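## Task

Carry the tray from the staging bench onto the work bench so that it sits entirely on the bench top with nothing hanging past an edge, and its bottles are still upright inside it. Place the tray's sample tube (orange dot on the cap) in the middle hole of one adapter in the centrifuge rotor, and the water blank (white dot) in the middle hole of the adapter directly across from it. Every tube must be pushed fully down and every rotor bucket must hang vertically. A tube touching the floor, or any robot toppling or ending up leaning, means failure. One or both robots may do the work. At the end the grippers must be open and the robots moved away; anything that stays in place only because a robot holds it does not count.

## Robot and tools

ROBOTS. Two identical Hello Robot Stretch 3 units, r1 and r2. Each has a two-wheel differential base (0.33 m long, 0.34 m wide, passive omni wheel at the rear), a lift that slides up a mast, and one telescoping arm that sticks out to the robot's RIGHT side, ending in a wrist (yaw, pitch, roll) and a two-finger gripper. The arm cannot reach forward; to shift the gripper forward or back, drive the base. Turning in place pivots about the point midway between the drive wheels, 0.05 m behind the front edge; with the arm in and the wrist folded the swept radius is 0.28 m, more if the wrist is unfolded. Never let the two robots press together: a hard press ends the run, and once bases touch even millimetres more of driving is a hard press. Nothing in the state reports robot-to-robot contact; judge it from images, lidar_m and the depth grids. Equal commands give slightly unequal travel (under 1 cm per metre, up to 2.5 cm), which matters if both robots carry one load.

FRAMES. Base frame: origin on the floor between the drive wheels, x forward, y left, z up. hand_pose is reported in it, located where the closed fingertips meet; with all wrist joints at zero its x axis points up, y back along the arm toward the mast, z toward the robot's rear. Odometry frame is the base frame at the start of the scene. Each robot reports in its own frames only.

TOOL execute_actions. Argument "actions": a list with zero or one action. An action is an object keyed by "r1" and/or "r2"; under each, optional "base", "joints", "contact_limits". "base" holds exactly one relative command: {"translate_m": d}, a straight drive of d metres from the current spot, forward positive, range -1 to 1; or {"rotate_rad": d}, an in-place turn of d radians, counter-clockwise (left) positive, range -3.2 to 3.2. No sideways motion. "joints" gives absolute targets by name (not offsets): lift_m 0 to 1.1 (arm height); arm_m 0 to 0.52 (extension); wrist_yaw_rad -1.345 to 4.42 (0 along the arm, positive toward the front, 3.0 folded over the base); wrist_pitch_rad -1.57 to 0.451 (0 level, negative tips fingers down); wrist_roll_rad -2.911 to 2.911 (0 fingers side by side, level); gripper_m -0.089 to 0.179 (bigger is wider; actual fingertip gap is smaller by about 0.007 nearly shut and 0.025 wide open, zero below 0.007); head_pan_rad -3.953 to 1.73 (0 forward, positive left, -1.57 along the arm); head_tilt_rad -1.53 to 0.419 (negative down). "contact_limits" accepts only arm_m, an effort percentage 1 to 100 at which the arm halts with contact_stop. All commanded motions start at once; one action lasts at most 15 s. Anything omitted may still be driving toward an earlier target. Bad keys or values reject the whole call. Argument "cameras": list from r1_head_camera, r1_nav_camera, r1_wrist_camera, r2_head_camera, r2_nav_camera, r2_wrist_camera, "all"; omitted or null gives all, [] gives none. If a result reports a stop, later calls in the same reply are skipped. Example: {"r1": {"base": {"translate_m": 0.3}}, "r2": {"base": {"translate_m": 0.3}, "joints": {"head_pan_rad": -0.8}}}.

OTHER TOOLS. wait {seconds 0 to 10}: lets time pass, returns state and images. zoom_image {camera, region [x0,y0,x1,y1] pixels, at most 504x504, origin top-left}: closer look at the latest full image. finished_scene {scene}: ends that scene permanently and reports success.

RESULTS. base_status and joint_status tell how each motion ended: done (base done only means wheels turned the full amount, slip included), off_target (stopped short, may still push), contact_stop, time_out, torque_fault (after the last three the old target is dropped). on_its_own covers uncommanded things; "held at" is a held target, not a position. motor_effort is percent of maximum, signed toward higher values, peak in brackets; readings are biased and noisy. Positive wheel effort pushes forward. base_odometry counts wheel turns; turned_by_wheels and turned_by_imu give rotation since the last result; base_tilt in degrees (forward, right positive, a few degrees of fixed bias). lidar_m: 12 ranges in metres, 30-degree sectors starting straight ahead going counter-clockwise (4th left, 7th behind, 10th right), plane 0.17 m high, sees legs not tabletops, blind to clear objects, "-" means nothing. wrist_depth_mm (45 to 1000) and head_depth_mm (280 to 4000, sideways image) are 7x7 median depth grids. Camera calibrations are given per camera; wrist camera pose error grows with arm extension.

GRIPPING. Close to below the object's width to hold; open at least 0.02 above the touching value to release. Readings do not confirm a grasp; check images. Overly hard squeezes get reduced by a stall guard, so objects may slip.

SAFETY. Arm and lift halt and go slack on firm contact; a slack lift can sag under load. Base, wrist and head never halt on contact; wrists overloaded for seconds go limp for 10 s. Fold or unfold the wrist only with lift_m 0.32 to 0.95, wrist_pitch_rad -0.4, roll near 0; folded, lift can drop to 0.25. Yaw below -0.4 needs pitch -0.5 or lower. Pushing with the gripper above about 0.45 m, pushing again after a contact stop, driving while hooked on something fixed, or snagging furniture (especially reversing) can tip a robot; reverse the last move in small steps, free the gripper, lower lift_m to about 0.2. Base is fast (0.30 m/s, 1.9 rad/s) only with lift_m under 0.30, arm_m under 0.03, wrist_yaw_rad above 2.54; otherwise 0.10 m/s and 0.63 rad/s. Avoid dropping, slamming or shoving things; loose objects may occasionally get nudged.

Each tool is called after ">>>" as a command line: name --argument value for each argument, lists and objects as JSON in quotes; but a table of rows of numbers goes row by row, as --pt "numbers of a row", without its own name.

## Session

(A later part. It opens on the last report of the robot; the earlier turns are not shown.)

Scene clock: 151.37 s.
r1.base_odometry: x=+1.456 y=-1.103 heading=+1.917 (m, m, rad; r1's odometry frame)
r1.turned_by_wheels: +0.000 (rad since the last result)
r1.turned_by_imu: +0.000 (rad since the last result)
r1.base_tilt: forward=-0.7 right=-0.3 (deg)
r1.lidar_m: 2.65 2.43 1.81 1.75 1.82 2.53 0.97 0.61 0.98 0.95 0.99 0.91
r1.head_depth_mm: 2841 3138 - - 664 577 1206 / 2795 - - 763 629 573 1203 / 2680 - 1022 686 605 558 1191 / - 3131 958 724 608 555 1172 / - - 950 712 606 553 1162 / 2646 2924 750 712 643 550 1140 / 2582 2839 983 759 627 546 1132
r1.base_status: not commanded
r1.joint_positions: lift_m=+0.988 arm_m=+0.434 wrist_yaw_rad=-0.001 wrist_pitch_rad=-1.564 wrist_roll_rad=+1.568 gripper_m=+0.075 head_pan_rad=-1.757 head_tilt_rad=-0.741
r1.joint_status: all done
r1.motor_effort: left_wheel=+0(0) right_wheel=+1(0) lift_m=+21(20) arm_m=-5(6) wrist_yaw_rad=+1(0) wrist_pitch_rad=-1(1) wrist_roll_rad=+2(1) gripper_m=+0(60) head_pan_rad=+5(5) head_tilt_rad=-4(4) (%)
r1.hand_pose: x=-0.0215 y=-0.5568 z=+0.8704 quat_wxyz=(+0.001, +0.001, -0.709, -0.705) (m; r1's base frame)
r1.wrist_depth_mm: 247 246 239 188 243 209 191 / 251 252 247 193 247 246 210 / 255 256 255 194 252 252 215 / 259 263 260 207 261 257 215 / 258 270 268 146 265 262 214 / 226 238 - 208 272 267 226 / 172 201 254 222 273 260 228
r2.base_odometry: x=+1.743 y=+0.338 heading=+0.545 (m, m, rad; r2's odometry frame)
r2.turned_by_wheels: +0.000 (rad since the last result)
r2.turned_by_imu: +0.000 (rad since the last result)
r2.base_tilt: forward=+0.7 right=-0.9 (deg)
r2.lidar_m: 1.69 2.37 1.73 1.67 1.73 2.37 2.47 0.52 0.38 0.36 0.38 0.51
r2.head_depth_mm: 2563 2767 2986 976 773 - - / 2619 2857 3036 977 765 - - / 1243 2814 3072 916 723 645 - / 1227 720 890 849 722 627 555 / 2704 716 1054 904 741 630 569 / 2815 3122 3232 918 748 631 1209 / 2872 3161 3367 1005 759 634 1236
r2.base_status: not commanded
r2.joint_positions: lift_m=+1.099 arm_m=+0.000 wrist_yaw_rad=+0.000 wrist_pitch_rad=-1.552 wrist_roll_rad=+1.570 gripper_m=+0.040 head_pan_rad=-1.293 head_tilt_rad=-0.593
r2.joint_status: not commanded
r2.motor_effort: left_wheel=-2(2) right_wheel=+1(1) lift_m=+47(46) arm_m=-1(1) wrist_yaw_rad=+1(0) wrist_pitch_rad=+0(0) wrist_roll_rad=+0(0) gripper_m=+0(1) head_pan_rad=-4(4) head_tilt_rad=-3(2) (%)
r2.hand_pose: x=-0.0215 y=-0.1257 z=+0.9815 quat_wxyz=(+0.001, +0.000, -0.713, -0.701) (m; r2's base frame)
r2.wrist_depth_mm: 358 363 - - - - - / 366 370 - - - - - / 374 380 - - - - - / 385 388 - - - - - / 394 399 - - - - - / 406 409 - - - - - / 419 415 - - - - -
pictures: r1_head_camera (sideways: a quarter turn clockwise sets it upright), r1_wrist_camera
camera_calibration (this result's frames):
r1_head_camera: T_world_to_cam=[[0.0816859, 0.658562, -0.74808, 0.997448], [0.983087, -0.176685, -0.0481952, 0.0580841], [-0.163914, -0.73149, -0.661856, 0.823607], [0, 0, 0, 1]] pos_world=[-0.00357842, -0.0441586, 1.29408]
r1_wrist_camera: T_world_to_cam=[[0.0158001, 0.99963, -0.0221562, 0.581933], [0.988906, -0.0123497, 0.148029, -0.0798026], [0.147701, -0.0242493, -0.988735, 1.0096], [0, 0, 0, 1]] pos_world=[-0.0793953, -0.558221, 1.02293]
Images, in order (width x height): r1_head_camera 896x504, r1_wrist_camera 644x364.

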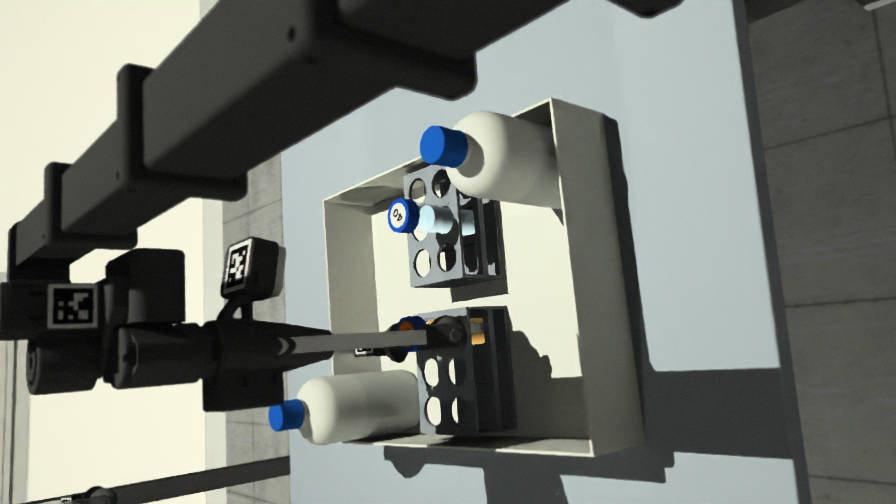

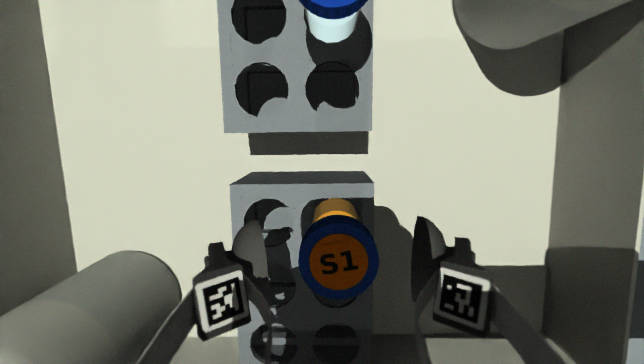

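>>> execute_actions --actions '[{"r1":{"joints":{"gripper_m":0.0}}}]' --cameras '["r1_wrist_camera"]'

>>> execute_actions --actions '[{"r1":{"joints":{"lift_m":1.1,"head_pan_rad":-2.5,"head_tilt_rad":-0.6}}}]' --cameras '["r1_wrist_camera","r1_head_camera","r1_nav_camera"]'

Scene clock: 153.80 s.
r1.base_odometry: x=+1.456 y=-1.103 heading=+1.917 (m, m, rad; r1's odometry frame)
r1.turned_by_wheels: +0.000 (rad since the last result)
r1.turned_by_imu: +0.000 (rad since the last result)
r1.base_tilt: forward=-0.7 right=-0.3 (deg)
r1.lidar_m: 2.65 2.43 1.81 1.75 1.82 2.53 0.97 0.61 0.98 0.95 0.99 0.91
r1.head_depth_mm: 2839 3141 - - 665 575 1209 / 2778 - - 763 627 572 1195 / 2676 - 1021 686 603 557 1193 / - 3094 958 725 609 555 1172 / - - 887 711 606 553 1162 / 2642 2902 748 712 642 549 1141 / 2582 2867 982 759 626 545 1130
r1.base_status: not commanded
r1.joint_positions: lift_m=+0.988 arm_m=+0.434 wrist_yaw_rad=-0.001 wrist_pitch_rad=-1.564 wrist_roll_rad=+1.568 gripper_m=+0.001 head_pan_rad=-1.757 head_tilt_rad=-0.741
r1.joint_status: all done
r1.motor_effort: left_wheel=-1(2) right_wheel=+2(1) lift_m=+21(21) arm_m=-5(5) wrist_yaw_rad=+1(1) wrist_pitch_rad=-1(2) wrist_roll_rad=+1(2) gripper_m=-12(86) head_pan_rad=+5(5) head_tilt_rad=-3(3) (%)
r1.hand_pose: x=-0.0215 y=-0.5568 z=+0.8704 quat_wxyz=(+0.001, +0.001, -0.709, -0.705) (m; r1's base frame)
r1.wrist_depth_mm: 246 243 240 185 242 209 192 / 248 254 246 193 248 247 212 / 258 258 255 197 253 252 212 / 260 264 260 208 258 258 213 / 259 268 267 140 265 264 214 / 224 239 275 142 270 268 227 / 172 215 250 234 263 267 228
r2.base_odometry: x=+1.743 y=+0.338 heading=+0.545 (m, m, rad; r2's odometry frame)
r2.turned_by_wheels: +0.000 (rad since the last result)
r2.turned_by_imu: +0.000 (rad since the last result)
r2.base_tilt: forward=+0.7 right=-0.8 (deg)
r2.lidar_m: 1.69 2.36 1.73 1.67 1.73 2.37 2.48 0.52 0.38 0.36 0.38 0.52
r2.head_depth_mm: 2540 2775 3017 982 774 - - / 2597 2813 3035 985 764 - - / 1242 2787 3065 910 722 644 - / 1221 719 1024 851 724 629 556 / 2705 716 1057 907 741 630 570 / 2837 3094 3235 914 748 632 1211 / 2882 3177 3410 999 759 634 1239
r2.base_status: not commanded
r2.joint_positions: lift_m=+1.099 arm_m=+0.000 wrist_yaw_rad=+0.000 wrist_pitch_rad=-1.552 wrist_roll_rad=+1.570 gripper_m=+0.040 head_pan_rad=-1.293 head_tilt_rad=-0.593
r2.joint_status: not commanded
r2.motor_effort: left_wheel=-2(2) right_wheel=+1(1) lift_m=+46(46) arm_m=-1(1) wrist_yaw_rad=+1(1) wrist_pitch_rad=+0(0) wrist_roll_rad=+0(0) gripper_m=+0(0) head_pan_rad=-4(4) head_tilt_rad=-2(2) (%)
r2.hand_pose: x=-0.0215 y=-0.1257 z=+0.9815 quat_wxyz=(+0.001, +0.000, -0.713, -0.701) (m; r2's base frame)
r2.wrist_depth_mm: 356 362 - - - - - / 366 366 - - - - - / 375 380 - - - - - / 386 388 - - - - - / 395 399 - - - - - / 407 408 - - - - - / 418 420 - - - - -
pictures: r1_wrist_camera
camera_calibration (this result's frames):
r1_wrist_camera: T_world_to_cam=[[0.0158007, 0.99963, -0.0221562, 0.581932], [0.988906, -0.0123502, 0.148029, -0.0798028], [0.147701, -0.0242493, -0.988735, 1.0096], [0, 0, 0, 1]] pos_world=[-0.0793953, -0.55822, 1.02293]
Images, in order (width x height): r1_wrist_camera 644x364.

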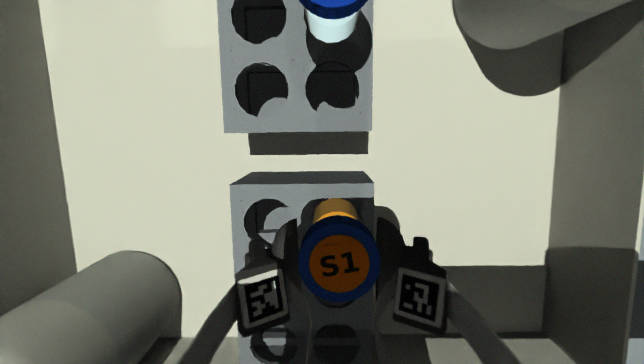

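Scene clock: 155.67 s.
r1.base_odometry: x=+1.456 y=-1.103 heading=+1.917 (m, m, rad; r1's odometry frame)
r1.turned_by_wheels: +0.000 (rad since the last result)
r1.turned_by_imu: +0.000 (rad since the last result)
r1.base_tilt: forward=-0.7 right=-0.3 (deg)
r1.lidar_m: 2.66 2.43 1.80 1.75 1.82 2.53 0.97 0.61 0.97 0.95 0.99 0.91
r1.head_depth_mm: - - 1286 1044 1353 1514 1279 / - - 1294 1019 1061 1281 1277 / - - 1341 1110 778 1142 1242 / - - 1250 1188 744 964 1203 / - - 1229 947 739 621 1256 / - 3796 3179 940 734 602 547 / - 3551 3158 934 728 583 510
r1.base_status: not commanded
r1.joint_positions: lift_m=+1.100 arm_m=+0.434 wrist_yaw_rad=-0.001 wrist_pitch_rad=-1.564 wrist_roll_rad=+1.568 gripper_m=+0.001 head_pan_rad=-2.493 head_tilt_rad=-0.606
r1.joint_status: all done
r1.motor_effort: left_wheel=-1(0) right_wheel=+1(0) lift_m=+26(25) arm_m=-6(5) wrist_yaw_rad=+0(0) wrist_pitch_rad=-1(1) wrist_roll_rad=+1(1) gripper_m=-12(11) head_pan_rad=-5(57) head_tilt_rad=+2(14) (%)
r1.hand_pose: x=-0.0215 y=-0.5568 z=+0.9821 quat_wxyz=(+0.001, +0.001, -0.709, -0.705) (m; r1's base frame)
r1.wrist_depth_mm: 355 352 345 295 347 220 345 / 360 360 355 299 357 324 353 / 375 363 367 360 367 356 362 / 382 363 377 346 370 367 374 / 390 340 381 139 384 380 - / 397 249 352 142 363 357 - / 401 264 409 404 400 405 -
r2.base_odometry: x=+1.743 y=+0.338 heading=+0.545 (m, m, rad; r2's odometry frame)
r2.turned_by_wheels: +0.000 (rad since the last result)
r2.turned_by_imu: +0.000 (rad since the last result)
r2.base_tilt: forward=+0.8 right=-0.8 (deg)
r2.lidar_m: 1.68 2.37 1.73 1.67 1.73 2.37 2.47 0.52 0.38 0.36 0.38 0.51
r2.head_depth_mm: 2542 2773 2967 981 775 - - / 2612 2812 2995 979 764 - - / 1253 2769 3011 910 723 642 - / 656 720 1045 874 723 627 554 / 651 2989 3169 907 738 629 570 / 2824 3096 3283 915 752 631 1214 / 2852 3130 3349 998 758 631 1242
r2.base_status: not commanded
r2.joint_positions: lift_m=+1.099 arm_m=+0.000 wrist_yaw_rad=+0.000 wrist_pitch_rad=-1.552 wrist_roll_rad=+1.570 gripper_m=+0.040 head_pan_rad=-1.293 head_tilt_rad=-0.593
r2.joint_status: not commanded
r2.motor_effort: left_wheel=-2(2) right_wheel=+1(1) lift_m=+46(46) arm_m=-2(1) wrist_yaw_rad=+1(0) wrist_pitch_rad=+0(0) wrist_roll_rad=+0(0) gripper_m=+2(0) head_pan_rad=-4(4) head_tilt_rad=-2(2) (%)
r2.hand_pose: x=-0.0215 y=-0.1257 z=+0.9815 quat_wxyz=(+0.001, +0.000, -0.713, -0.701) (m; r2's base frame)
r2.wrist_depth_mm: 356 364 - - - - - / 361 368 - - - - - / 376 382 - - - - - / 386 391 - - - - - / 397 399 - - - - - / 406 410 - - - - - / 421 418 - - - - -
pictures: r1_head_camera (sideways: a quarter turn clockwise sets it upright), r1_nav_camera (sideways: a quarter turn counterclockwise sets it upright), r1_wrist_camera
camera_calibration (this result's frames):
r1_head_camera: T_world_to_cam=[[0.417936, 0.369197, -0.830074, 1.10228], [0.604976, -0.794742, -0.0488821, 0.0612933], [-0.677742, -0.481745, -0.555507, 0.688392], [0, 0, 0, 1]] pos_world=[-0.0312123, -0.0266181, 1.30038]
r1_nav_camera: T_world_to_cam=[[-0.458836, -0.330963, 0.824581, -1.03022], [-0.619309, 0.784585, -0.0297031, 0.0944357], [-0.637123, -0.524299, -0.564964, 0.699856], [0, 0, 0, 1]] pos_world=[0.0316779, -0.0481233, 1.2477]
r1_wrist_camera: T_world_to_cam=[[0.0158007, 0.99963, -0.0221562, 0.584407], [0.988906, -0.0123502, 0.148029, -0.0963386], [0.147701, -0.0242493, -0.988735, 1.12004], [0, 0, 0, 1]] pos_world=[-0.0793953, -0.55822, 1.13464]
Images, in order (width x height): r1_head_camera 896x504, r1_nav_camera 672x504, r1_wrist_camera 644x364.

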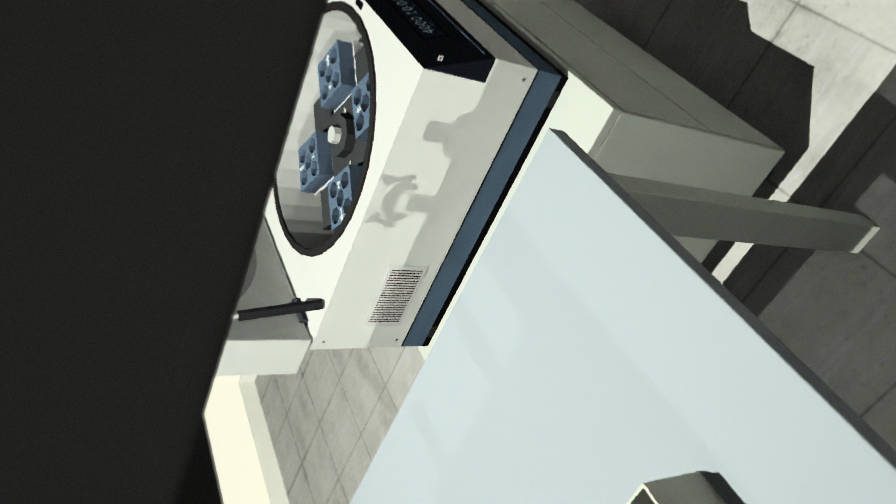

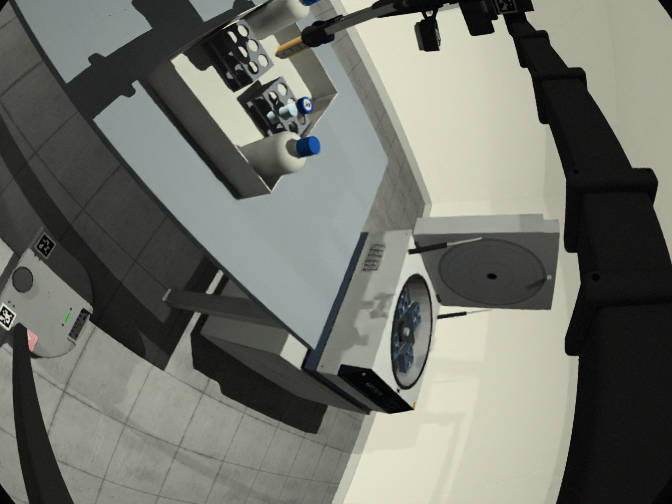

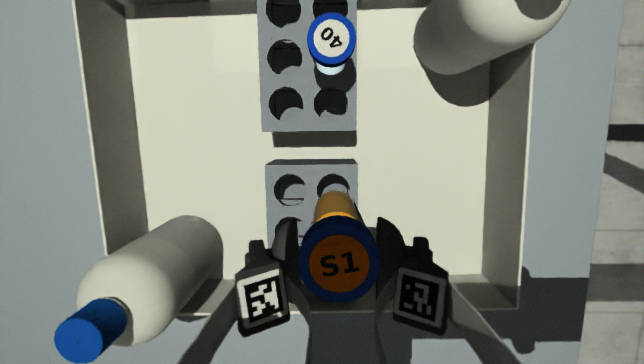

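>>> execute_actions --actions '[{"r1":{"joints":{"arm_m":0.06}}}]' --cameras '[]'

>>> execute_actions --actions '[{"r1":{"base":{"translate_m":-0.95},"joints":{"head_pan_rad":-1.8,"head_tilt_rad":-0.85}}}]' --cameras '["r1_wrist_camera","r1_head_camera","r1_nav_camera"]'

Scene clock: 161.83 s.
r1.base_odometry: x=+1.456 y=-1.103 heading=+1.917 (m, m, rad; r1's odometry frame)
r1.turned_by_wheels: +0.000 (rad since the last result)
r1.turned_by_imu: +0.000 (rad since the last result)
r1.base_tilt: forward=-0.7 right=-0.3 (deg)
r1.lidar_m: 2.66 2.43 1.80 1.74 1.82 2.52 0.97 0.61 0.98 0.95 0.99 0.91
r1.head_depth_mm: - - 1284 1042 1360 1523 1282 / - - 1301 1018 1059 1277 1277 / - - 1338 1110 777 1138 1242 / - - 1251 1187 746 965 1207 / - - 1226 950 739 622 1254 / - 3847 3225 939 736 603 547 / - 3523 3162 929 729 584 509
r1.base_status: not commanded
r1.joint_positions: lift_m=+1.100 arm_m=+0.060 wrist_yaw_rad=+0.000 wrist_pitch_rad=-1.563 wrist_roll_rad=+1.568 gripper_m=+0.001 head_pan_rad=-2.493 head_tilt_rad=-0.606
r1.joint_status: all done
r1.motor_effort: left_wheel=-1(1) right_wheel=+1(1) lift_m=+26(27) arm_m=-5(5) wrist_yaw_rad=+0(1) wrist_pitch_rad=-1(1) wrist_roll_rad=+2(1) gripper_m=-12(12) head_pan_rad=-5(5) head_tilt_rad=+1(2) (%)
r1.hand_pose: x=-0.0215 y=-0.1829 z=+0.9821 quat_wxyz=(+0.001, +0.001, -0.709, -0.705) (m; r1's base frame)
r1.wrist_depth_mm: 271 351 356 - - - - / 364 358 362 - - - - / 375 358 373 - - - - / 386 379 376 - - - - / 388 382 395 140 - - - / 375 391 397 142 - - - / 408 409 415 - - - -
r2.base_odometry: x=+1.743 y=+0.338 heading=+0.545 (m, m, rad; r2's odometry frame)
r2.turned_by_wheels: +0.000 (rad since the last result)
r2.turned_by_imu: +0.000 (rad since the last result)
r2.base_tilt: forward=+0.8 right=-0.8 (deg)
r2.lidar_m: 1.68 2.36 1.73 1.67 1.73 2.37 2.47 0.52 0.38 0.36 0.38 0.51
r2.head_depth_mm: 2561 2797 2988 984 775 - - / 2577 2826 2975 987 764 - - / 1064 2784 3068 911 723 643 - / 1134 2963 3158 875 720 628 554 / 2761 3031 3146 909 740 629 570 / 2775 3123 3278 917 751 629 1212 / 2842 3166 3346 1007 755 631 1242
r2.base_status: not commanded
r2.joint_positions: lift_m=+1.099 arm_m=+0.000 wrist_yaw_rad=+0.000 wrist_pitch_rad=-1.552 wrist_roll_rad=+1.570 gripper_m=+0.040 head_pan_rad=-1.293 head_tilt_rad=-0.593
r2.joint_status: not commanded
r2.motor_effort: left_wheel=-2(2) right_wheel=+1(1) lift_m=+47(47) arm_m=-1(1) wrist_yaw_rad=+0(0) wrist_pitch_rad=+0(0) wrist_roll_rad=+0(0) gripper_m=-1(0) head_pan_rad=-5(4) head_tilt_rad=-3(3) (%)
r2.hand_pose: x=-0.0215 y=-0.1257 z=+0.9815 quat_wxyz=(+0.001, +0.000, -0.713, -0.701) (m; r2's base frame)
r2.wrist_depth_mm: 359 362 - - - - - / 365 369 - - - - - / 376 376 - - - - - / 388 389 - - - - - / 396 398 - - - - - / 406 409 - - - - - / 420 419 - - - - -
pictures: none
No camera images: the call's "cameras" was empty. Leave "cameras" out to get every camera's image.

Scene clock: 172.50 s.
r1.base_odometry: x=+1.779 y=-1.996 heading=+1.917 (m, m, rad; r1's odometry frame)
r1.turned_by_wheels: +0.000 (rad since the last result)
r1.turned_by_imu: -0.004 (rad since the last result)
r1.base_tilt: forward=-0.7 right=-0.3 (deg)
r1.lidar_m: 1.84 2.46 1.82 1.76 1.83 1.73 1.67 0.35 0.26 0.25 0.26 0.48
r1.head_depth_mm: - 2587 2274 659 582 684 1114 / - 917 - 694 571 640 1044 / - 910 - 711 557 602 941 / - - - 719 552 587 859 / - - - - - 552 791 / - - - - 546 547 728 / 701 783 - - 543 533 680
r1.base_status: done
r1.joint_positions: lift_m=+1.100 arm_m=+0.060 wrist_yaw_rad=+0.000 wrist_pitch_rad=-1.563 wrist_roll_rad=+1.568 gripper_m=+0.001 head_pan_rad=-1.807 head_tilt_rad=-0.839
r1.joint_status: all done
r1.motor_effort: left_wheel=-1(6) right_wheel=+0(3) lift_m=+26(27) arm_m=-4(6) wrist_yaw_rad=+0(0) wrist_pitch_rad=-1(2) wrist_roll_rad=+2(1) gripper_m=-11(12) head_pan_rad=+5(55) head_tilt_rad=-5(17) (%)
r1.hand_pose: x=-0.0215 y=-0.1829 z=+0.9821 quat_wxyz=(+0.001, +0.001, -0.709, -0.705) (m; r1's base frame)
r1.wrist_depth_mm: 373 371 343 - - - - / 375 377 339 - - - - / 375 363 350 - - - - / 396 339 356 - - - - / 421 341 356 139 - - - / 353 352 352 142 - - - / - - - - - - -
r2.base_odometry: x=+1.743 y=+0.338 heading=+0.545 (m, m, rad; r2's odometry frame)
r2.turned_by_wheels: +0.000 (rad since the last result)
r2.turned_by_imu: +0.000 (rad since the last result)
r2.base_tilt: forward=+0.7 right=-0.9 (deg)
r2.lidar_m: 1.68 2.37 1.73 1.67 1.73 2.37 2.48 0.52 0.38 0.36 0.38 0.52
r2.head_depth_mm: 2555 2765 2999 980 775 - - / 2593 2830 3030 986 765 - - / 2657 2890 3076 914 722 645 - / 2689 2958 3180 878 722 626 555 / 2753 3037 3191 908 740 629 570 / 2842 3070 3256 922 750 631 1215 / 2873 3129 3325 1003 757 632 1235
r2.base_status: not commanded
r2.joint_positions: lift_m=+1.099 arm_m=+0.000 wrist_yaw_rad=+0.000 wrist_pitch_rad=-1.552 wrist_roll_rad=+1.570 gripper_m=+0.040 head_pan_rad=-1.293 head_tilt_rad=-0.593
r2.joint_status: not commanded
r2.motor_effort: left_wheel=-2(2) right_wheel=+1(1) lift_m=+47(46) arm_m=-1(1) wrist_yaw_rad=+0(1) wrist_pitch_rad=+0(0) wrist_roll_rad=+0(0) gripper_m=+1(0) head_pan_rad=-4(4) head_tilt_rad=-3(3) (%)
r2.hand_pose: x=-0.0215 y=-0.1257 z=+0.9815 quat_wxyz=(+0.001, +0.000, -0.713, -0.701) (m; r2's base frame)
r2.wrist_depth_mm: 358 363 - - - - - / 366 367 - - - - - / 373 379 - - - - - / 382 386 - - - - - / 394 400 - - - - - / 405 408 - - - - - / 418 416 - - - - -
pictures: r1_head_camera (sideways: a quarter turn clockwise sets it upright), r1_nav_camera (sideways: a quarter turn counterclockwise sets it upright), r1_wrist_camera
camera_calibration (this result's frames):
r1_head_camera: T_world_to_cam=[[0.131016, 0.721959, -0.679419, 0.907667], [0.974103, -0.221136, -0.0471402, 0.0567593], [-0.184277, -0.655648, -0.732235, 0.915266], [0, 0, 0, 1]] pos_world=[-0.00554563, -0.0426543, 1.28955]
r1_nav_camera: T_world_to_cam=[[-0.186526, -0.716783, 0.671885, -0.832861], [-0.974411, 0.222282, -0.0333758, 0.101374], [-0.125425, -0.660918, -0.739903, 0.924287], [0, 0, 0, 1]] pos_world=[0.0593582, -0.00863622, 1.24685]
r1_wrist_camera: T_world_to_cam=[[0.0150356, 0.999635, -0.022425, 0.210867], [0.988915, -0.0115535, 0.148032, -0.0915597], [0.147719, -0.0244022, -0.988728, 1.12907], [0, 0, 0, 1]] pos_world=[-0.0794114, -0.184296, 1.13463]
Images, in order (width x height): r1_head_camera 896x504, r1_nav_camera 672x504, r1_wrist_camera 644x364.

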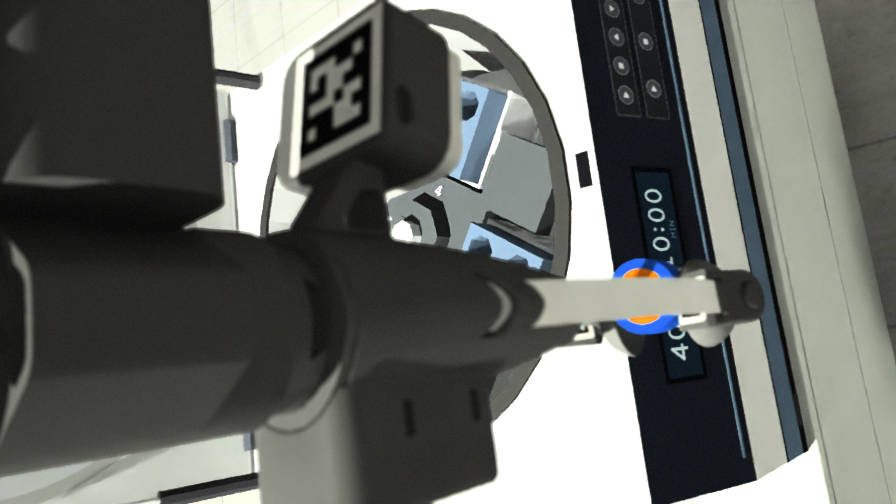

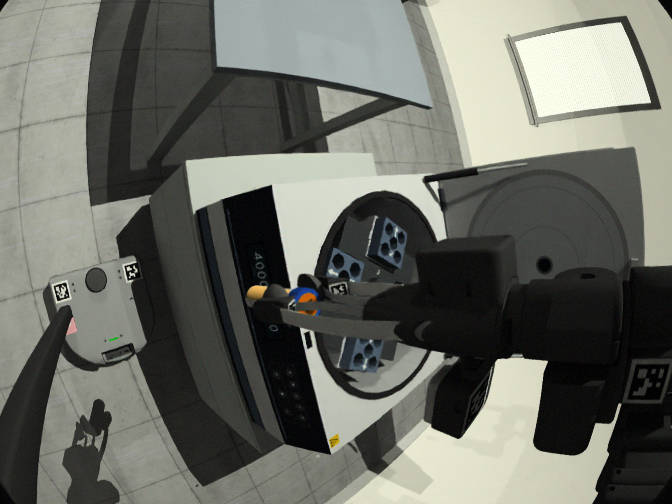

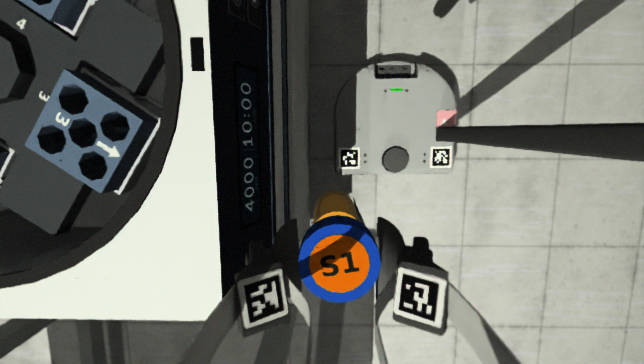

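>>> execute_actions --actions '[{"r1":{"base":{"translate_m":-0.062},"joints":{"arm_m":0.305}}}]' --cameras '["r1_wrist_camera","r1_head_camera"]'

Scene clock: 177.23 s.
r1.base_odometry: x=+1.800 y=-2.055 heading=+1.917 (m, m, rad; r1's odometry frame)
r1.turned_by_wheels: +0.000 (rad since the last result)
r1.turned_by_imu: +0.000 (rad since the last result)
r1.base_tilt: forward=-0.8 right=-0.3 (deg)
r1.lidar_m: 1.90 2.47 1.82 1.76 1.83 1.67 1.61 0.35 0.26 0.25 0.26 0.36
r1.head_depth_mm: 2900 2795 2213 663 582 681 1115 / 778 2512 826 746 569 639 1039 / 751 876 855 721 556 600 940 / 708 853 851 724 547 578 856 / 735 840 860 687 545 562 788 / - 827 822 725 547 544 727 / 705 800 794 754 544 530 674
r1.base_status: done
r1.joint_positions: lift_m=+1.100 arm_m=+0.305 wrist_yaw_rad=+0.000 wrist_pitch_rad=-1.563 wrist_roll_rad=+1.568 gripper_m=+0.001 head_pan_rad=-1.807 head_tilt_rad=-0.840
r1.joint_status: all done
r1.motor_effort: left_wheel=+0(4) right_wheel=+0(4) lift_m=+27(26) arm_m=+4(4) wrist_yaw_rad=+0(1) wrist_pitch_rad=-2(2) wrist_roll_rad=+1(1) gripper_m=-11(11) head_pan_rad=+5(4) head_tilt_rad=-4(4) (%)
r1.hand_pose: x=-0.0215 y=-0.4272 z=+0.9821 quat_wxyz=(+0.001, +0.001, -0.710, -0.705) (m; r1's base frame)
r1.wrist_depth_mm: 363 368 364 377 312 - - / 382 370 382 380 354 - - / 393 392 363 380 363 - - / 405 388 393 370 341 - - / 376 381 406 139 334 - - / 354 393 451 142 341 - - / 360 359 361 354 357 - -
r2.base_odometry: x=+1.743 y=+0.338 heading=+0.545 (m, m, rad; r2's odometry frame)
r2.turned_by_wheels: +0.000 (rad since the last result)
r2.turned_by_imu: +0.000 (rad since the last result)
r2.base_tilt: forward=+0.7 right=-0.9 (deg)
r2.lidar_m: 1.69 2.37 1.73 1.67 1.73 2.37 2.47 0.52 0.38 0.36 0.38 0.51
r2.head_depth_mm: 2580 2777 2964 976 777 - - / 2588 2853 3022 983 765 - - / 2657 2856 3117 912 723 644 - / 2714 2950 3152 875 722 627 556 / 2765 3062 3214 906 738 629 568 / 2807 3084 3256 920 751 630 1216 / 2897 3181 3355 1003 756 632 1235
r2.base_status: not commanded
r2.joint_positions: lift_m=+1.099 arm_m=+0.000 wrist_yaw_rad=+0.000 wrist_pitch_rad=-1.552 wrist_roll_rad=+1.570 gripper_m=+0.040 head_pan_rad=-1.293 head_tilt_rad=-0.593
r2.joint_status: not commanded
r2.motor_effort: left_wheel=-2(2) right_wheel=+1(1) lift_m=+47(46) arm_m=-1(1) wrist_yaw_rad=+0(0) wrist_pitch_rad=+0(0) wrist_roll_rad=+0(0) gripper_m=+1(1) head_pan_rad=-4(4) head_tilt_rad=-3(3) (%)
r2.hand_pose: x=-0.0215 y=-0.1257 z=+0.9815 quat_wxyz=(+0.001, +0.000, -0.713, -0.701) (m; r2's base frame)
r2.wrist_depth_mm: 355 364 - - - - - / 365 368 - - - - - / 375 381 - - - - - / 383 389 - - - - - / 398 397 - - - - - / 407 412 - - - - - / 418 418 - - - - -
pictures: r1_head_camera (sideways: a quarter turn clockwise sets it upright), r1_wrist_camera
camera_calibration (this result's frames):
r1_head_camera: T_world_to_cam=[[0.130954, 0.722282, -0.679088, 0.907236], [0.974149, -0.220934, -0.0471343, 0.0567513], [-0.184078, -0.65536, -0.732542, 0.915665], [0, 0, 0, 1]] pos_world=[-0.00553641, -0.042651, 1.28953]
r1_wrist_camera: T_world_to_cam=[[0.0152267, 0.999623, -0.0228339, 0.455484], [0.988913, -0.0116821, 0.148037, -0.0944449], [0.147714, -0.0248348, -0.988718, 1.12291], [0, 0, 0, 1]] pos_world=[-0.0794074, -0.428529, 1.13462]
Images, in order (width x height): r1_head_camera 896x504, r1_wrist_camera 644x364.

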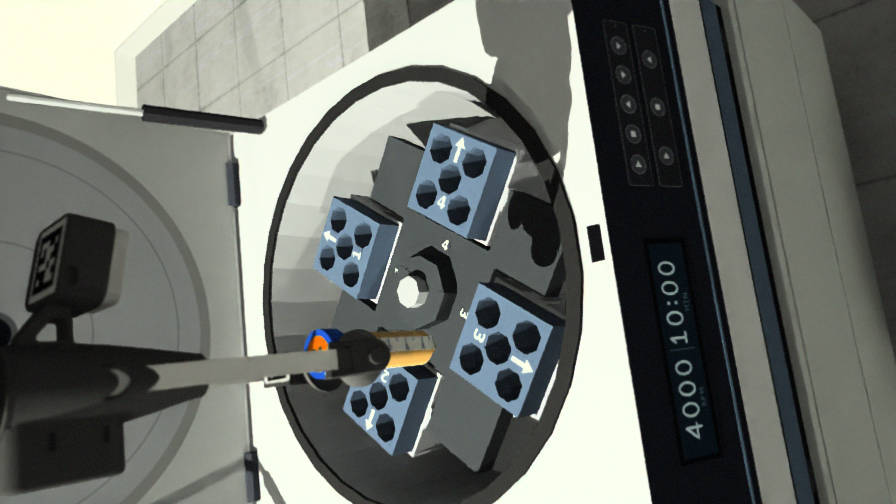

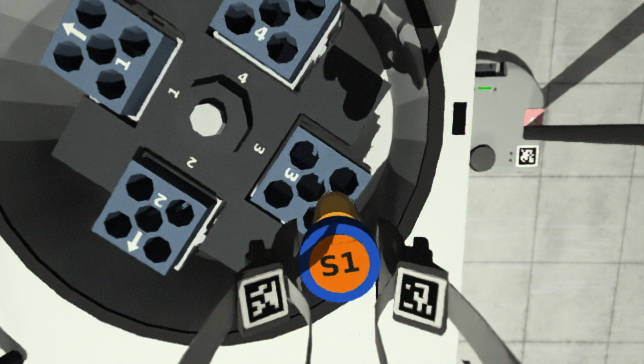

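>>> execute_actions --actions '[{"r1":{"joints":{"arm_m":0.328,"lift_m":1.03}}}]' --cameras '["r1_wrist_camera","r1_head_camera"]'

Scene clock: 180.23 s.
r1.base_odometry: x=+1.800 y=-2.055 heading=+1.917 (m, m, rad; r1's odometry frame)
r1.turned_by_wheels: +0.000 (rad since the last result)
r1.turned_by_imu: +0.000 (rad since the last result)
r1.base_tilt: forward=-0.7 right=-0.2 (deg)
r1.lidar_m: 1.90 2.47 1.82 1.76 1.84 1.66 1.61 0.35 0.26 0.25 0.26 0.36
r1.head_depth_mm: - - 2197 662 581 680 1114 / - 911 827 746 570 638 1042 / 776 873 854 720 556 600 941 / 760 883 852 722 548 578 854 / - 869 860 696 545 561 787 / - - 830 725 546 544 727 / 696 811 795 756 544 529 675
r1.base_status: not commanded
r1.joint_positions: lift_m=+1.030 arm_m=+0.328 wrist_yaw_rad=+0.000 wrist_pitch_rad=-1.563 wrist_roll_rad=+1.568 gripper_m=+0.001 head_pan_rad=-1.807 head_tilt_rad=-0.840
r1.joint_status: all done
r1.motor_effort: left_wheel=-1(1) right_wheel=+0(1) lift_m=+21(23) arm_m=+5(5) wrist_yaw_rad=+0(0) wrist_pitch_rad=-1(2) wrist_roll_rad=+1(2) gripper_m=-11(11) head_pan_rad=+4(5) head_tilt_rad=-4(4) (%)
r1.hand_pose: x=-0.0215 y=-0.4502 z=+0.9124 quat_wxyz=(+0.001, +0.001, -0.710, -0.705) (m; r1's base frame)
r1.wrist_depth_mm: 284 297 308 290 344 241 991 / 300 310 306 310 310 243 - / 324 324 297 318 349 253 - / 331 323 327 298 341 258 - / 336 311 334 139 302 264 - / 322 331 343 141 268 268 - / 289 319 330 300 276 281 -
r2.base_odometry: x=+1.743 y=+0.338 heading=+0.545 (m, m, rad; r2's odometry frame)
r2.turned_by_wheels: +0.000 (rad since the last result)
r2.turned_by_imu: +0.000 (rad since the last result)
r2.base_tilt: forward=+0.7 right=-0.9 (deg)
r2.lidar_m: 1.68 2.36 1.73 1.67 1.73 2.37 2.47 0.52 0.38 0.36 0.38 0.51
r2.head_depth_mm: 2531 2780 2997 981 775 - - / 2584 2820 3063 977 768 - - / 2645 2917 3091 913 724 642 - / 2700 2976 3149 875 723 627 555 / 2769 3005 3176 908 741 630 570 / 2818 3073 3240 921 750 631 1206 / 2892 3155 3366 1003 757 631 1240
r2.base_status: not commanded
r2.joint_positions: lift_m=+1.099 arm_m=+0.000 wrist_yaw_rad=+0.000 wrist_pitch_rad=-1.552 wrist_roll_rad=+1.570 gripper_m=+0.040 head_pan_rad=-1.293 head_tilt_rad=-0.593
r2.joint_status: not commanded
r2.motor_effort: left_wheel=-2(2) right_wheel=+1(1) lift_m=+47(46) arm_m=-1(1) wrist_yaw_rad=+0(1) wrist_pitch_rad=+0(0) wrist_roll_rad=+0(0) gripper_m=+1(1) head_pan_rad=-3(4) head_tilt_rad=-3(3) (%)
r2.hand_pose: x=-0.0215 y=-0.1257 z=+0.9815 quat_wxyz=(+0.001, +0.000, -0.713, -0.701) (m; r2's base frame)
r2.wrist_depth_mm: 356 363 - - - - - / 366 368 - - - - - / 376 378 - - - - - / 389 384 - - - - - / 393 399 - - - - - / 408 406 - - - - - / 418 416 - - - - -
pictures: r1_head_camera (sideways: a quarter turn clockwise sets it upright), r1_wrist_camera
camera_calibration (this result's frames):
r1_head_camera: T_world_to_cam=[[0.130954, 0.722282, -0.679088, 0.907236], [0.974149, -0.220934, -0.0471343, 0.0567513], [-0.184078, -0.65536, -0.732542, 0.915665], [0, 0, 0, 1]] pos_world=[-0.00553641, -0.042651, 1.28953]
r1_wrist_camera: T_world_to_cam=[[0.0152266, 0.999623, -0.0228389, 0.476889], [0.988913, -0.0116812, 0.148037, -0.0843914], [0.147714, -0.0248398, -0.988718, 1.0534], [0, 0, 0, 1]] pos_world=[-0.0794074, -0.451529, 1.0649]
Images, in order (width x height): r1_head_camera 896x504, r1_wrist_camera 644x364.

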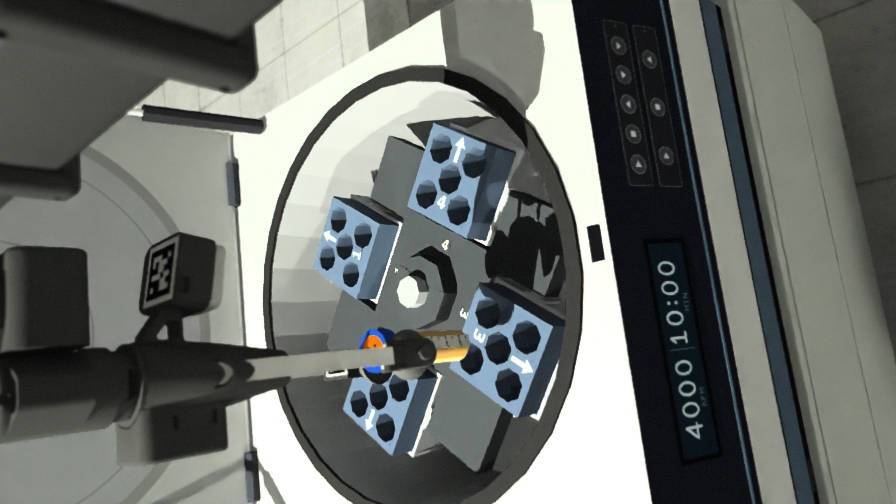

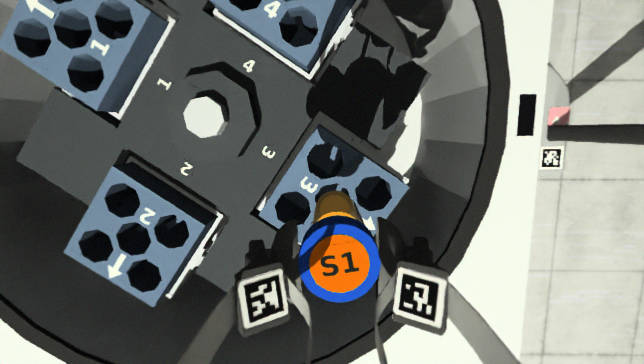

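>>> execute_actions --actions '[{"r1":{"joints":{"lift_m":0.995}}}]' --cameras '["r1_wrist_camera","r1_head_camera"]'

>>> zoom_image --camera "r1_head_camera" --region '[380,260,580,420]'

Scene clock: 182.60 s.
r1.base_odometry: x=+1.800 y=-2.055 heading=+1.917 (m, m, rad; r1's odometry frame)
r1.turned_by_wheels: +0.000 (rad since the last result)
r1.turned_by_imu: +0.000 (rad since the last result)
r1.base_tilt: forward=-0.7 right=-0.2 (deg)
r1.lidar_m: 1.90 2.47 1.82 1.76 1.83 1.67 1.61 0.35 0.26 0.25 0.26 0.36
r1.head_depth_mm: 2818 - - 646 576 681 1119 / - - 812 745 569 639 1043 / - 904 852 719 556 599 941 / 755 841 849 723 546 578 860 / - 817 860 714 545 561 787 / - - 818 715 545 543 726 / 698 789 791 755 544 529 675
r1.base_status: not commanded
r1.joint_positions: lift_m=+0.995 arm_m=+0.328 wrist_yaw_rad=+0.000 wrist_pitch_rad=-1.563 wrist_roll_rad=+1.568 gripper_m=+0.001 head_pan_rad=-1.807 head_tilt_rad=-0.840
r1.joint_status: all done
r1.motor_effort: left_wheel=-1(0) right_wheel=+0(0) lift_m=+21(23) arm_m=+6(5) wrist_yaw_rad=-1(0) wrist_pitch_rad=-2(2) wrist_roll_rad=+2(2) gripper_m=-12(11) head_pan_rad=+5(5) head_tilt_rad=-4(4) (%)
r1.hand_pose: x=-0.0215 y=-0.4502 z=+0.8774 quat_wxyz=(+0.001, +0.001, -0.710, -0.705) (m; r1's base frame)
r1.wrist_depth_mm: 251 270 273 268 320 209 901 / 255 273 274 275 277 221 - / 283 284 265 280 315 223 973 / 292 288 289 259 317 224 - / 297 279 296 140 279 228 - / 294 279 302 141 242 233 - / 285 319 327 300 243 239 -
r2.base_odometry: x=+1.743 y=+0.338 heading=+0.545 (m, m, rad; r2's odometry frame)
r2.turned_by_wheels: +0.000 (rad since the last result)
r2.turned_by_imu: +0.000 (rad since the last result)
r2.base_tilt: forward=+0.7 right=-0.8 (deg)
r2.lidar_m: 1.68 2.37 1.73 1.67 1.74 2.38 2.47 0.52 0.38 0.36 0.38 0.52
r2.head_depth_mm: 2538 2777 2953 981 774 - - / 2588 2842 2986 982 764 - - / 2639 2902 3090 912 725 643 - / 2688 2982 3141 876 721 627 556 / 2750 3019 3181 907 740 628 570 / 2813 3091 3288 915 750 630 1208 / 2881 3172 3384 1003 756 634 1239
r2.base_status: not commanded
r2.joint_positions: lift_m=+1.099 arm_m=+0.000 wrist_yaw_rad=+0.000 wrist_pitch_rad=-1.552 wrist_roll_rad=+1.570 gripper_m=+0.040 head_pan_rad=-1.293 head_tilt_rad=-0.593
r2.joint_status: not commanded
r2.motor_effort: left_wheel=-2(2) right_wheel=+1(1) lift_m=+47(46) arm_m=-1(2) wrist_yaw_rad=+0(0) wrist_pitch_rad=+0(0) wrist_roll_rad=+0(0) gripper_m=+0(0) head_pan_rad=-4(4) head_tilt_rad=-3(3) (%)
r2.hand_pose: x=-0.0215 y=-0.1257 z=+0.9815 quat_wxyz=(+0.001, +0.000, -0.713, -0.701) (m; r2's base frame)
r2.wrist_depth_mm: 356 363 - - - - - / 364 369 - - - - - / 377 376 - - - - - / 384 385 - - - - - / 398 400 - - - - - / 406 412 - - - - - / 418 416 - - - - -
pictures: r1_head_camera (sideways: a quarter turn clockwise sets it upright), r1_wrist_camera
camera_calibration (this result's frames):
r1_head_camera: T_world_to_cam=[[0.130954, 0.722282, -0.679088, 0.907235], [0.974149, -0.220934, -0.0471343, 0.0567513], [-0.184078, -0.65536, -0.732542, 0.915665], [0, 0, 0, 1]] pos_world=[-0.0055364, -0.042651, 1.28953]
r1_wrist_camera: T_world_to_cam=[[0.0152267, 0.999623, -0.0228389, 0.476091], [0.988913, -0.0116813, 0.148037, -0.0792109], [0.147714, -0.0248398, -0.988718, 1.0188], [0, 0, 0, 1]] pos_world=[-0.0794074, -0.45153, 1.0299]
Images, in order (width x height): r1_head_camera 896x504, r1_wrist_camera 644x364.

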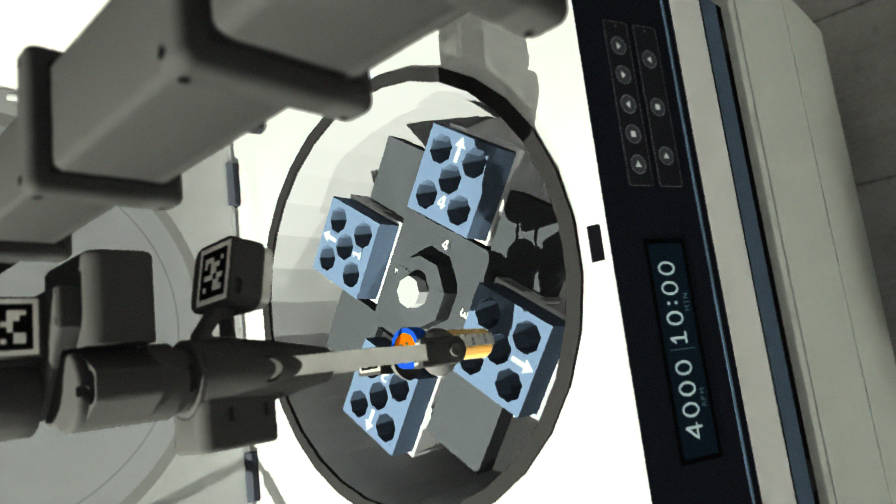

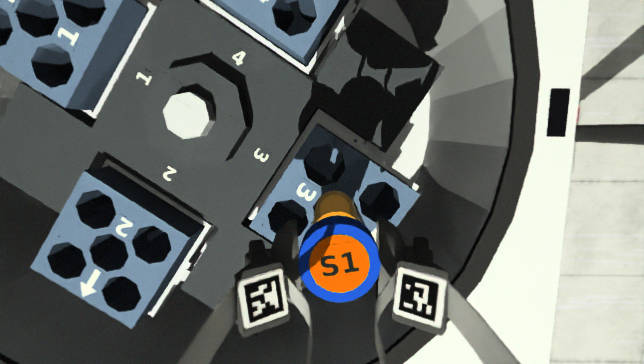

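Region (380, 260, 580, 420) of r1_head_camera's 896x504 image, scaled by 2.520, with more detail than that image has; it fills the top 403 rows of this view, and the rest is white.

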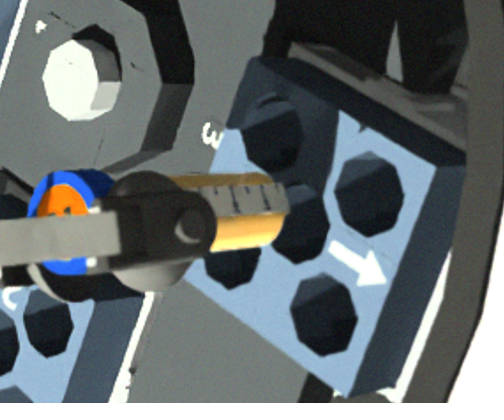

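>>> execute_actions --actions '[{"r1":{"base":{"translate_m":0.003},"joints":{"lift_m":0.965}}}]' --cameras '["r1_wrist_camera","r1_head_camera"]'

>>> zoom_image --camera "r1_head_camera" --region '[380,260,580,420]'

Scene clock: 185.23 s.
r1.base_odometry: x=+1.799 y=-2.052 heading=+1.917 (m, m, rad; r1's odometry frame)
r1.turned_by_wheels: +0.000 (rad since the last result)
r1.turned_by_imu: +0.000 (rad since the last result)
r1.base_tilt: forward=-0.8 right=-0.3 (deg)
r1.lidar_m: 1.89 2.47 1.82 1.77 1.83 1.67 1.61 0.35 0.26 0.25 0.26 0.36
r1.head_depth_mm: 2901 2935 - - - 685 1113 / 766 - - 757 569 639 1044 / 716 - 857 718 556 601 940 / - 868 827 723 547 579 858 / - - 860 719 545 561 787 / - - 808 726 546 544 727 / 696 793 790 755 542 529 675
r1.base_status: done
r1.joint_positions: lift_m=+0.965 arm_m=+0.328 wrist_yaw_rad=+0.000 wrist_pitch_rad=-1.563 wrist_roll_rad=+1.568 gripper_m=+0.001 head_pan_rad=-1.807 head_tilt_rad=-0.840
r1.joint_status: all done
r1.motor_effort: left_wheel=+0(1) right_wheel=+0(5) lift_m=+21(21) arm_m=+5(5) wrist_yaw_rad=+0(0) wrist_pitch_rad=-1(1) wrist_roll_rad=+1(1) gripper_m=-11(11) head_pan_rad=+5(5) head_tilt_rad=-4(4) (%)
r1.hand_pose: x=-0.0215 y=-0.4502 z=+0.8474 quat_wxyz=(+0.001, +0.001, -0.710, -0.705) (m; r1's base frame)
r1.wrist_depth_mm: 219 243 241 240 243 212 180 / 241 231 243 246 244 222 182 / 257 235 235 248 319 222 187 / 257 260 261 232 296 213 195 / 243 242 263 140 268 197 198 / 247 258 269 141 240 202 - / 274 304 306 298 222 207 -
r2.base_odometry: x=+1.743 y=+0.338 heading=+0.545 (m, m, rad; r2's odometry frame)
r2.turned_by_wheels: +0.000 (rad since the last result)
r2.turned_by_imu: +0.000 (rad since the last result)
r2.base_tilt: forward=+0.8 right=-0.9 (deg)
r2.lidar_m: 1.68 2.37 1.73 1.67 1.73 2.37 2.47 0.52 0.38 0.36 0.38 0.51
r2.head_depth_mm: 2557 2753 2978 980 777 - - / 2615 2837 3037 982 764 - - / 2615 2904 3099 912 724 643 - / 2690 2957 3170 877 722 628 555 / 2750 3008 3208 906 739 630 569 / 2800 3080 3272 914 748 632 1209 / 2888 3169 3366 1000 757 631 1237
r2.base_status: not commanded
r2.joint_positions: lift_m=+1.099 arm_m=+0.000 wrist_yaw_rad=+0.000 wrist_pitch_rad=-1.552 wrist_roll_rad=+1.570 gripper_m=+0.040 head_pan_rad=-1.293 head_tilt_rad=-0.593
r2.joint_status: not commanded
r2.motor_effort: left_wheel=-2(2) right_wheel=+1(1) lift_m=+46(47) arm_m=-1(2) wrist_yaw_rad=+0(1) wrist_pitch_rad=+0(0) wrist_roll_rad=+0(0) gripper_m=+0(0) head_pan_rad=-4(4) head_tilt_rad=-2(3) (%)
r2.hand_pose: x=-0.0215 y=-0.1257 z=+0.9815 quat_wxyz=(+0.001, +0.000, -0.713, -0.701) (m; r2's base frame)
r2.wrist_depth_mm: 358 363 - - - - - / 365 366 - - - - - / 375 378 - - - - - / 386 389 - - - - - / 395 399 - - - - - / 408 407 - - - - - / 419 416 - - - - -
pictures: r1_head_camera (sideways: a quarter turn clockwise sets it upright), r1_wrist_camera
camera_calibration (this result's frames):
r1_head_camera: T_world_to_cam=[[0.130954, 0.722282, -0.679088, 0.907236], [0.974149, -0.220934, -0.0471343, 0.0567513], [-0.184078, -0.65536, -0.732542, 0.915665], [0, 0, 0, 1]] pos_world=[-0.0055364, -0.042651, 1.28953]
r1_wrist_camera: T_world_to_cam=[[0.0152272, 0.999623, -0.0228427, 0.475412], [0.988913, -0.0116812, 0.148037, -0.0747701], [0.147714, -0.0248436, -0.988718, 0.989134], [0, 0, 0, 1]] pos_world=[-0.0794074, -0.451532, 0.999903]
Images, in order (width x height): r1_head_camera 896x504, r1_wrist_camera 644x364.

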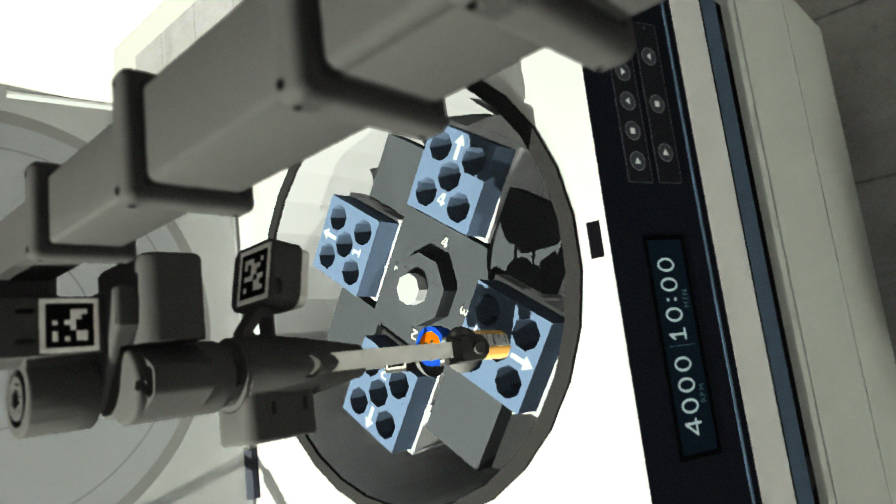

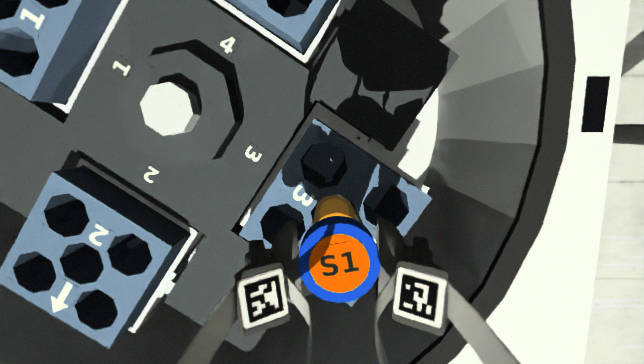

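Region (380, 260, 580, 420) of r1_head_camera's 896x504 image, scaled by 2.520, with more detail than that image has; it fills the top 403 rows of this view, and the rest is white.

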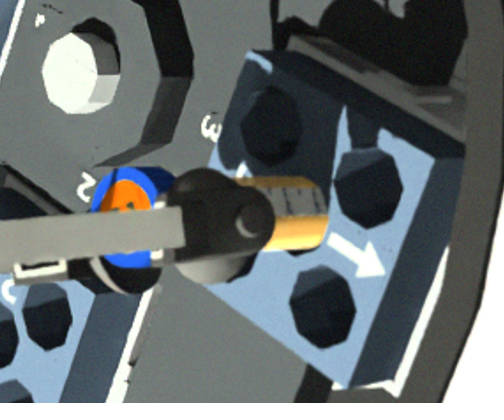

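>>> execute_actions --actions '[{"r1":{"base":{"translate_m":0.002},"joints":{"lift_m":0.94}}}]' --cameras '["r1_wrist_camera","r1_head_camera"]'

>>> zoom_image --camera "r1_head_camera" --region '[380,260,580,420]'

Scene clock: 188.67 s.
r1.base_odometry: x=+1.798 y=-2.050 heading=+1.917 (m, m, rad; r1's odometry frame)
r1.turned_by_wheels: +0.000 (rad since the last result)
r1.turned_by_imu: +0.000 (rad since the last result)
r1.base_tilt: forward=-0.7 right=-0.3 (deg)
r1.lidar_m: 1.89 2.47 1.82 1.76 1.83 1.67 1.62 0.35 0.26 0.25 0.26 0.36
r1.head_depth_mm: 2912 2804 2354 - - 725 1113 / 780 2612 - - 567 650 1038 / 740 - 847 718 556 601 942 / 707 899 826 722 547 578 857 / - - 836 721 545 562 788 / 685 - - 725 547 544 728 / 697 801 793 753 543 529 675
r1.base_status: done
r1.joint_positions: lift_m=+0.940 arm_m=+0.328 wrist_yaw_rad=+0.000 wrist_pitch_rad=-1.563 wrist_roll_rad=+1.568 gripper_m=+0.001 head_pan_rad=-1.807 head_tilt_rad=-0.840
r1.joint_status: all done
r1.motor_effort: left_wheel=+0(1) right_wheel=+0(4) lift_m=+21(18) arm_m=+5(4) wrist_yaw_rad=+0(1) wrist_pitch_rad=-2(1) wrist_roll_rad=+1(1) gripper_m=-11(11) head_pan_rad=+4(5) head_tilt_rad=-4(4) (%)
r1.hand_pose: x=-0.0215 y=-0.4502 z=+0.8224 quat_wxyz=(+0.001, +0.001, -0.710, -0.705) (m; r1's base frame)
r1.wrist_depth_mm: 213 217 220 217 217 211 155 / 225 204 221 222 220 220 159 / 232 210 226 224 305 222 161 / 224 233 234 207 280 212 165 / 216 236 239 140 245 197 169 / 222 239 244 142 226 178 176 / 231 290 254 296 219 179 179
r2.base_odometry: x=+1.743 y=+0.338 heading=+0.545 (m, m, rad; r2's odometry frame)
r2.turned_by_wheels: +0.000 (rad since the last result)
r2.turned_by_imu: +0.000 (rad since the last result)
r2.base_tilt: forward=+0.8 right=-0.8 (deg)
r2.lidar_m: 1.68 2.36 1.73 1.67 1.73 2.37 2.47 0.52 0.38 0.36 0.38 0.51
r2.head_depth_mm: 2558 2758 2968 982 775 - - / 2613 2858 3048 983 763 - - / 2643 2887 3103 909 722 644 - / 2708 2968 3164 875 723 629 556 / 2754 3025 3156 907 741 631 570 / 2825 3120 3261 914 749 630 1208 / 2898 3165 3328 1001 758 633 1235
r2.base_status: not commanded
r2.joint_positions: lift_m=+1.099 arm_m=+0.000 wrist_yaw_rad=+0.000 wrist_pitch_rad=-1.552 wrist_roll_rad=+1.570 gripper_m=+0.040 head_pan_rad=-1.293 head_tilt_rad=-0.593
r2.joint_status: not commanded
r2.motor_effort: left_wheel=-2(2) right_wheel=+1(1) lift_m=+47(46) arm_m=-1(1) wrist_yaw_rad=-1(1) wrist_pitch_rad=+0(0) wrist_roll_rad=+0(0) gripper_m=+0(1) head_pan_rad=-4(4) head_tilt_rad=-3(2) (%)
r2.hand_pose: x=-0.0215 y=-0.1257 z=+0.9815 quat_wxyz=(+0.001, +0.000, -0.713, -0.701) (m; r2's base frame)
r2.wrist_depth_mm: 359 365 - - - - - / 367 369 - - - - - / 374 375 - - - - - / 383 385 - - - - - / 395 396 - - - - - / 405 410 - - - - - / 417 418 - - - - -
pictures: r1_head_camera (sideways: a quarter turn clockwise sets it upright), r1_wrist_camera
camera_calibration (this result's frames):
r1_head_camera: T_world_to_cam=[[0.130954, 0.722282, -0.679088, 0.907236], [0.974149, -0.220934, -0.0471343, 0.0567513], [-0.184078, -0.65536, -0.732542, 0.915665], [0, 0, 0, 1]] pos_world=[-0.00553641, -0.042651, 1.28953]
r1_wrist_camera: T_world_to_cam=[[0.0152269, 0.999623, -0.0228439, 0.474843], [0.988913, -0.0116808, 0.148037, -0.0710691], [0.147714, -0.0248448, -0.988718, 0.964417], [0, 0, 0, 1]] pos_world=[-0.0794074, -0.451534, 0.974904]
Images, in order (width x height): r1_head_camera 896x504, r1_wrist_camera 644x364.

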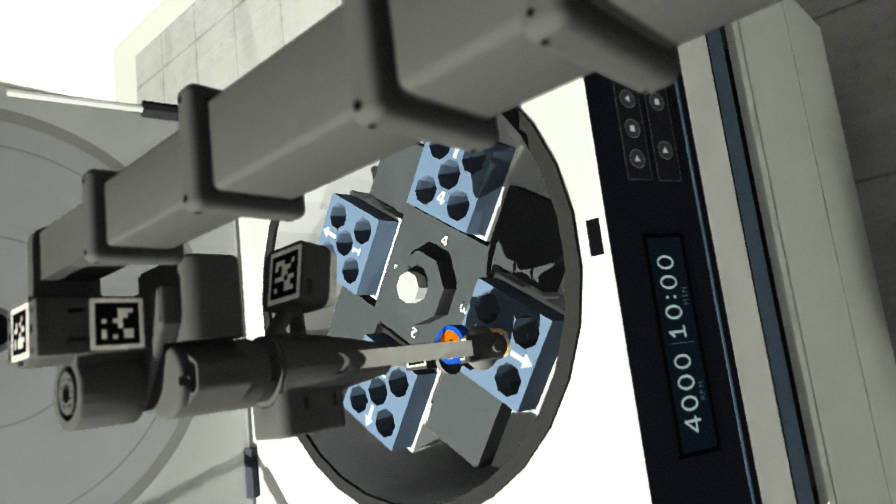

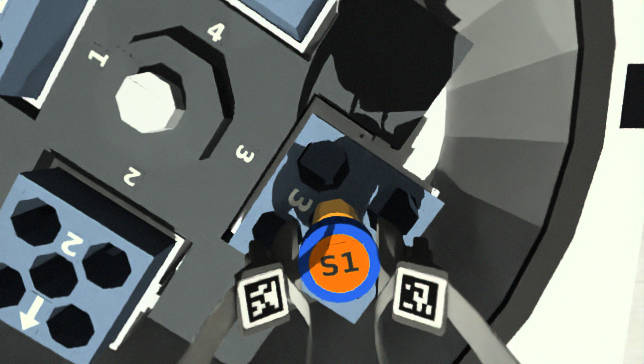

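Region (380, 260, 580, 420) of r1_head_camera's 896x504 image, scaled by 2.520, with more detail than that image has; it fills the top 403 rows of this view, and the rest is white.

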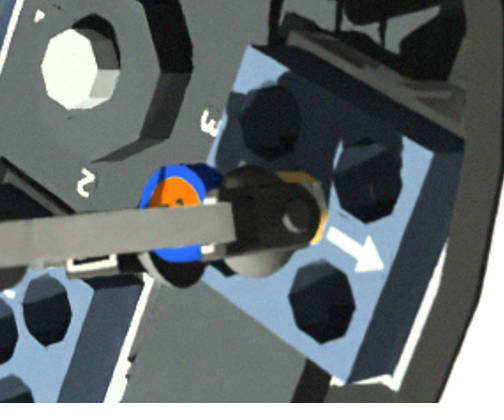

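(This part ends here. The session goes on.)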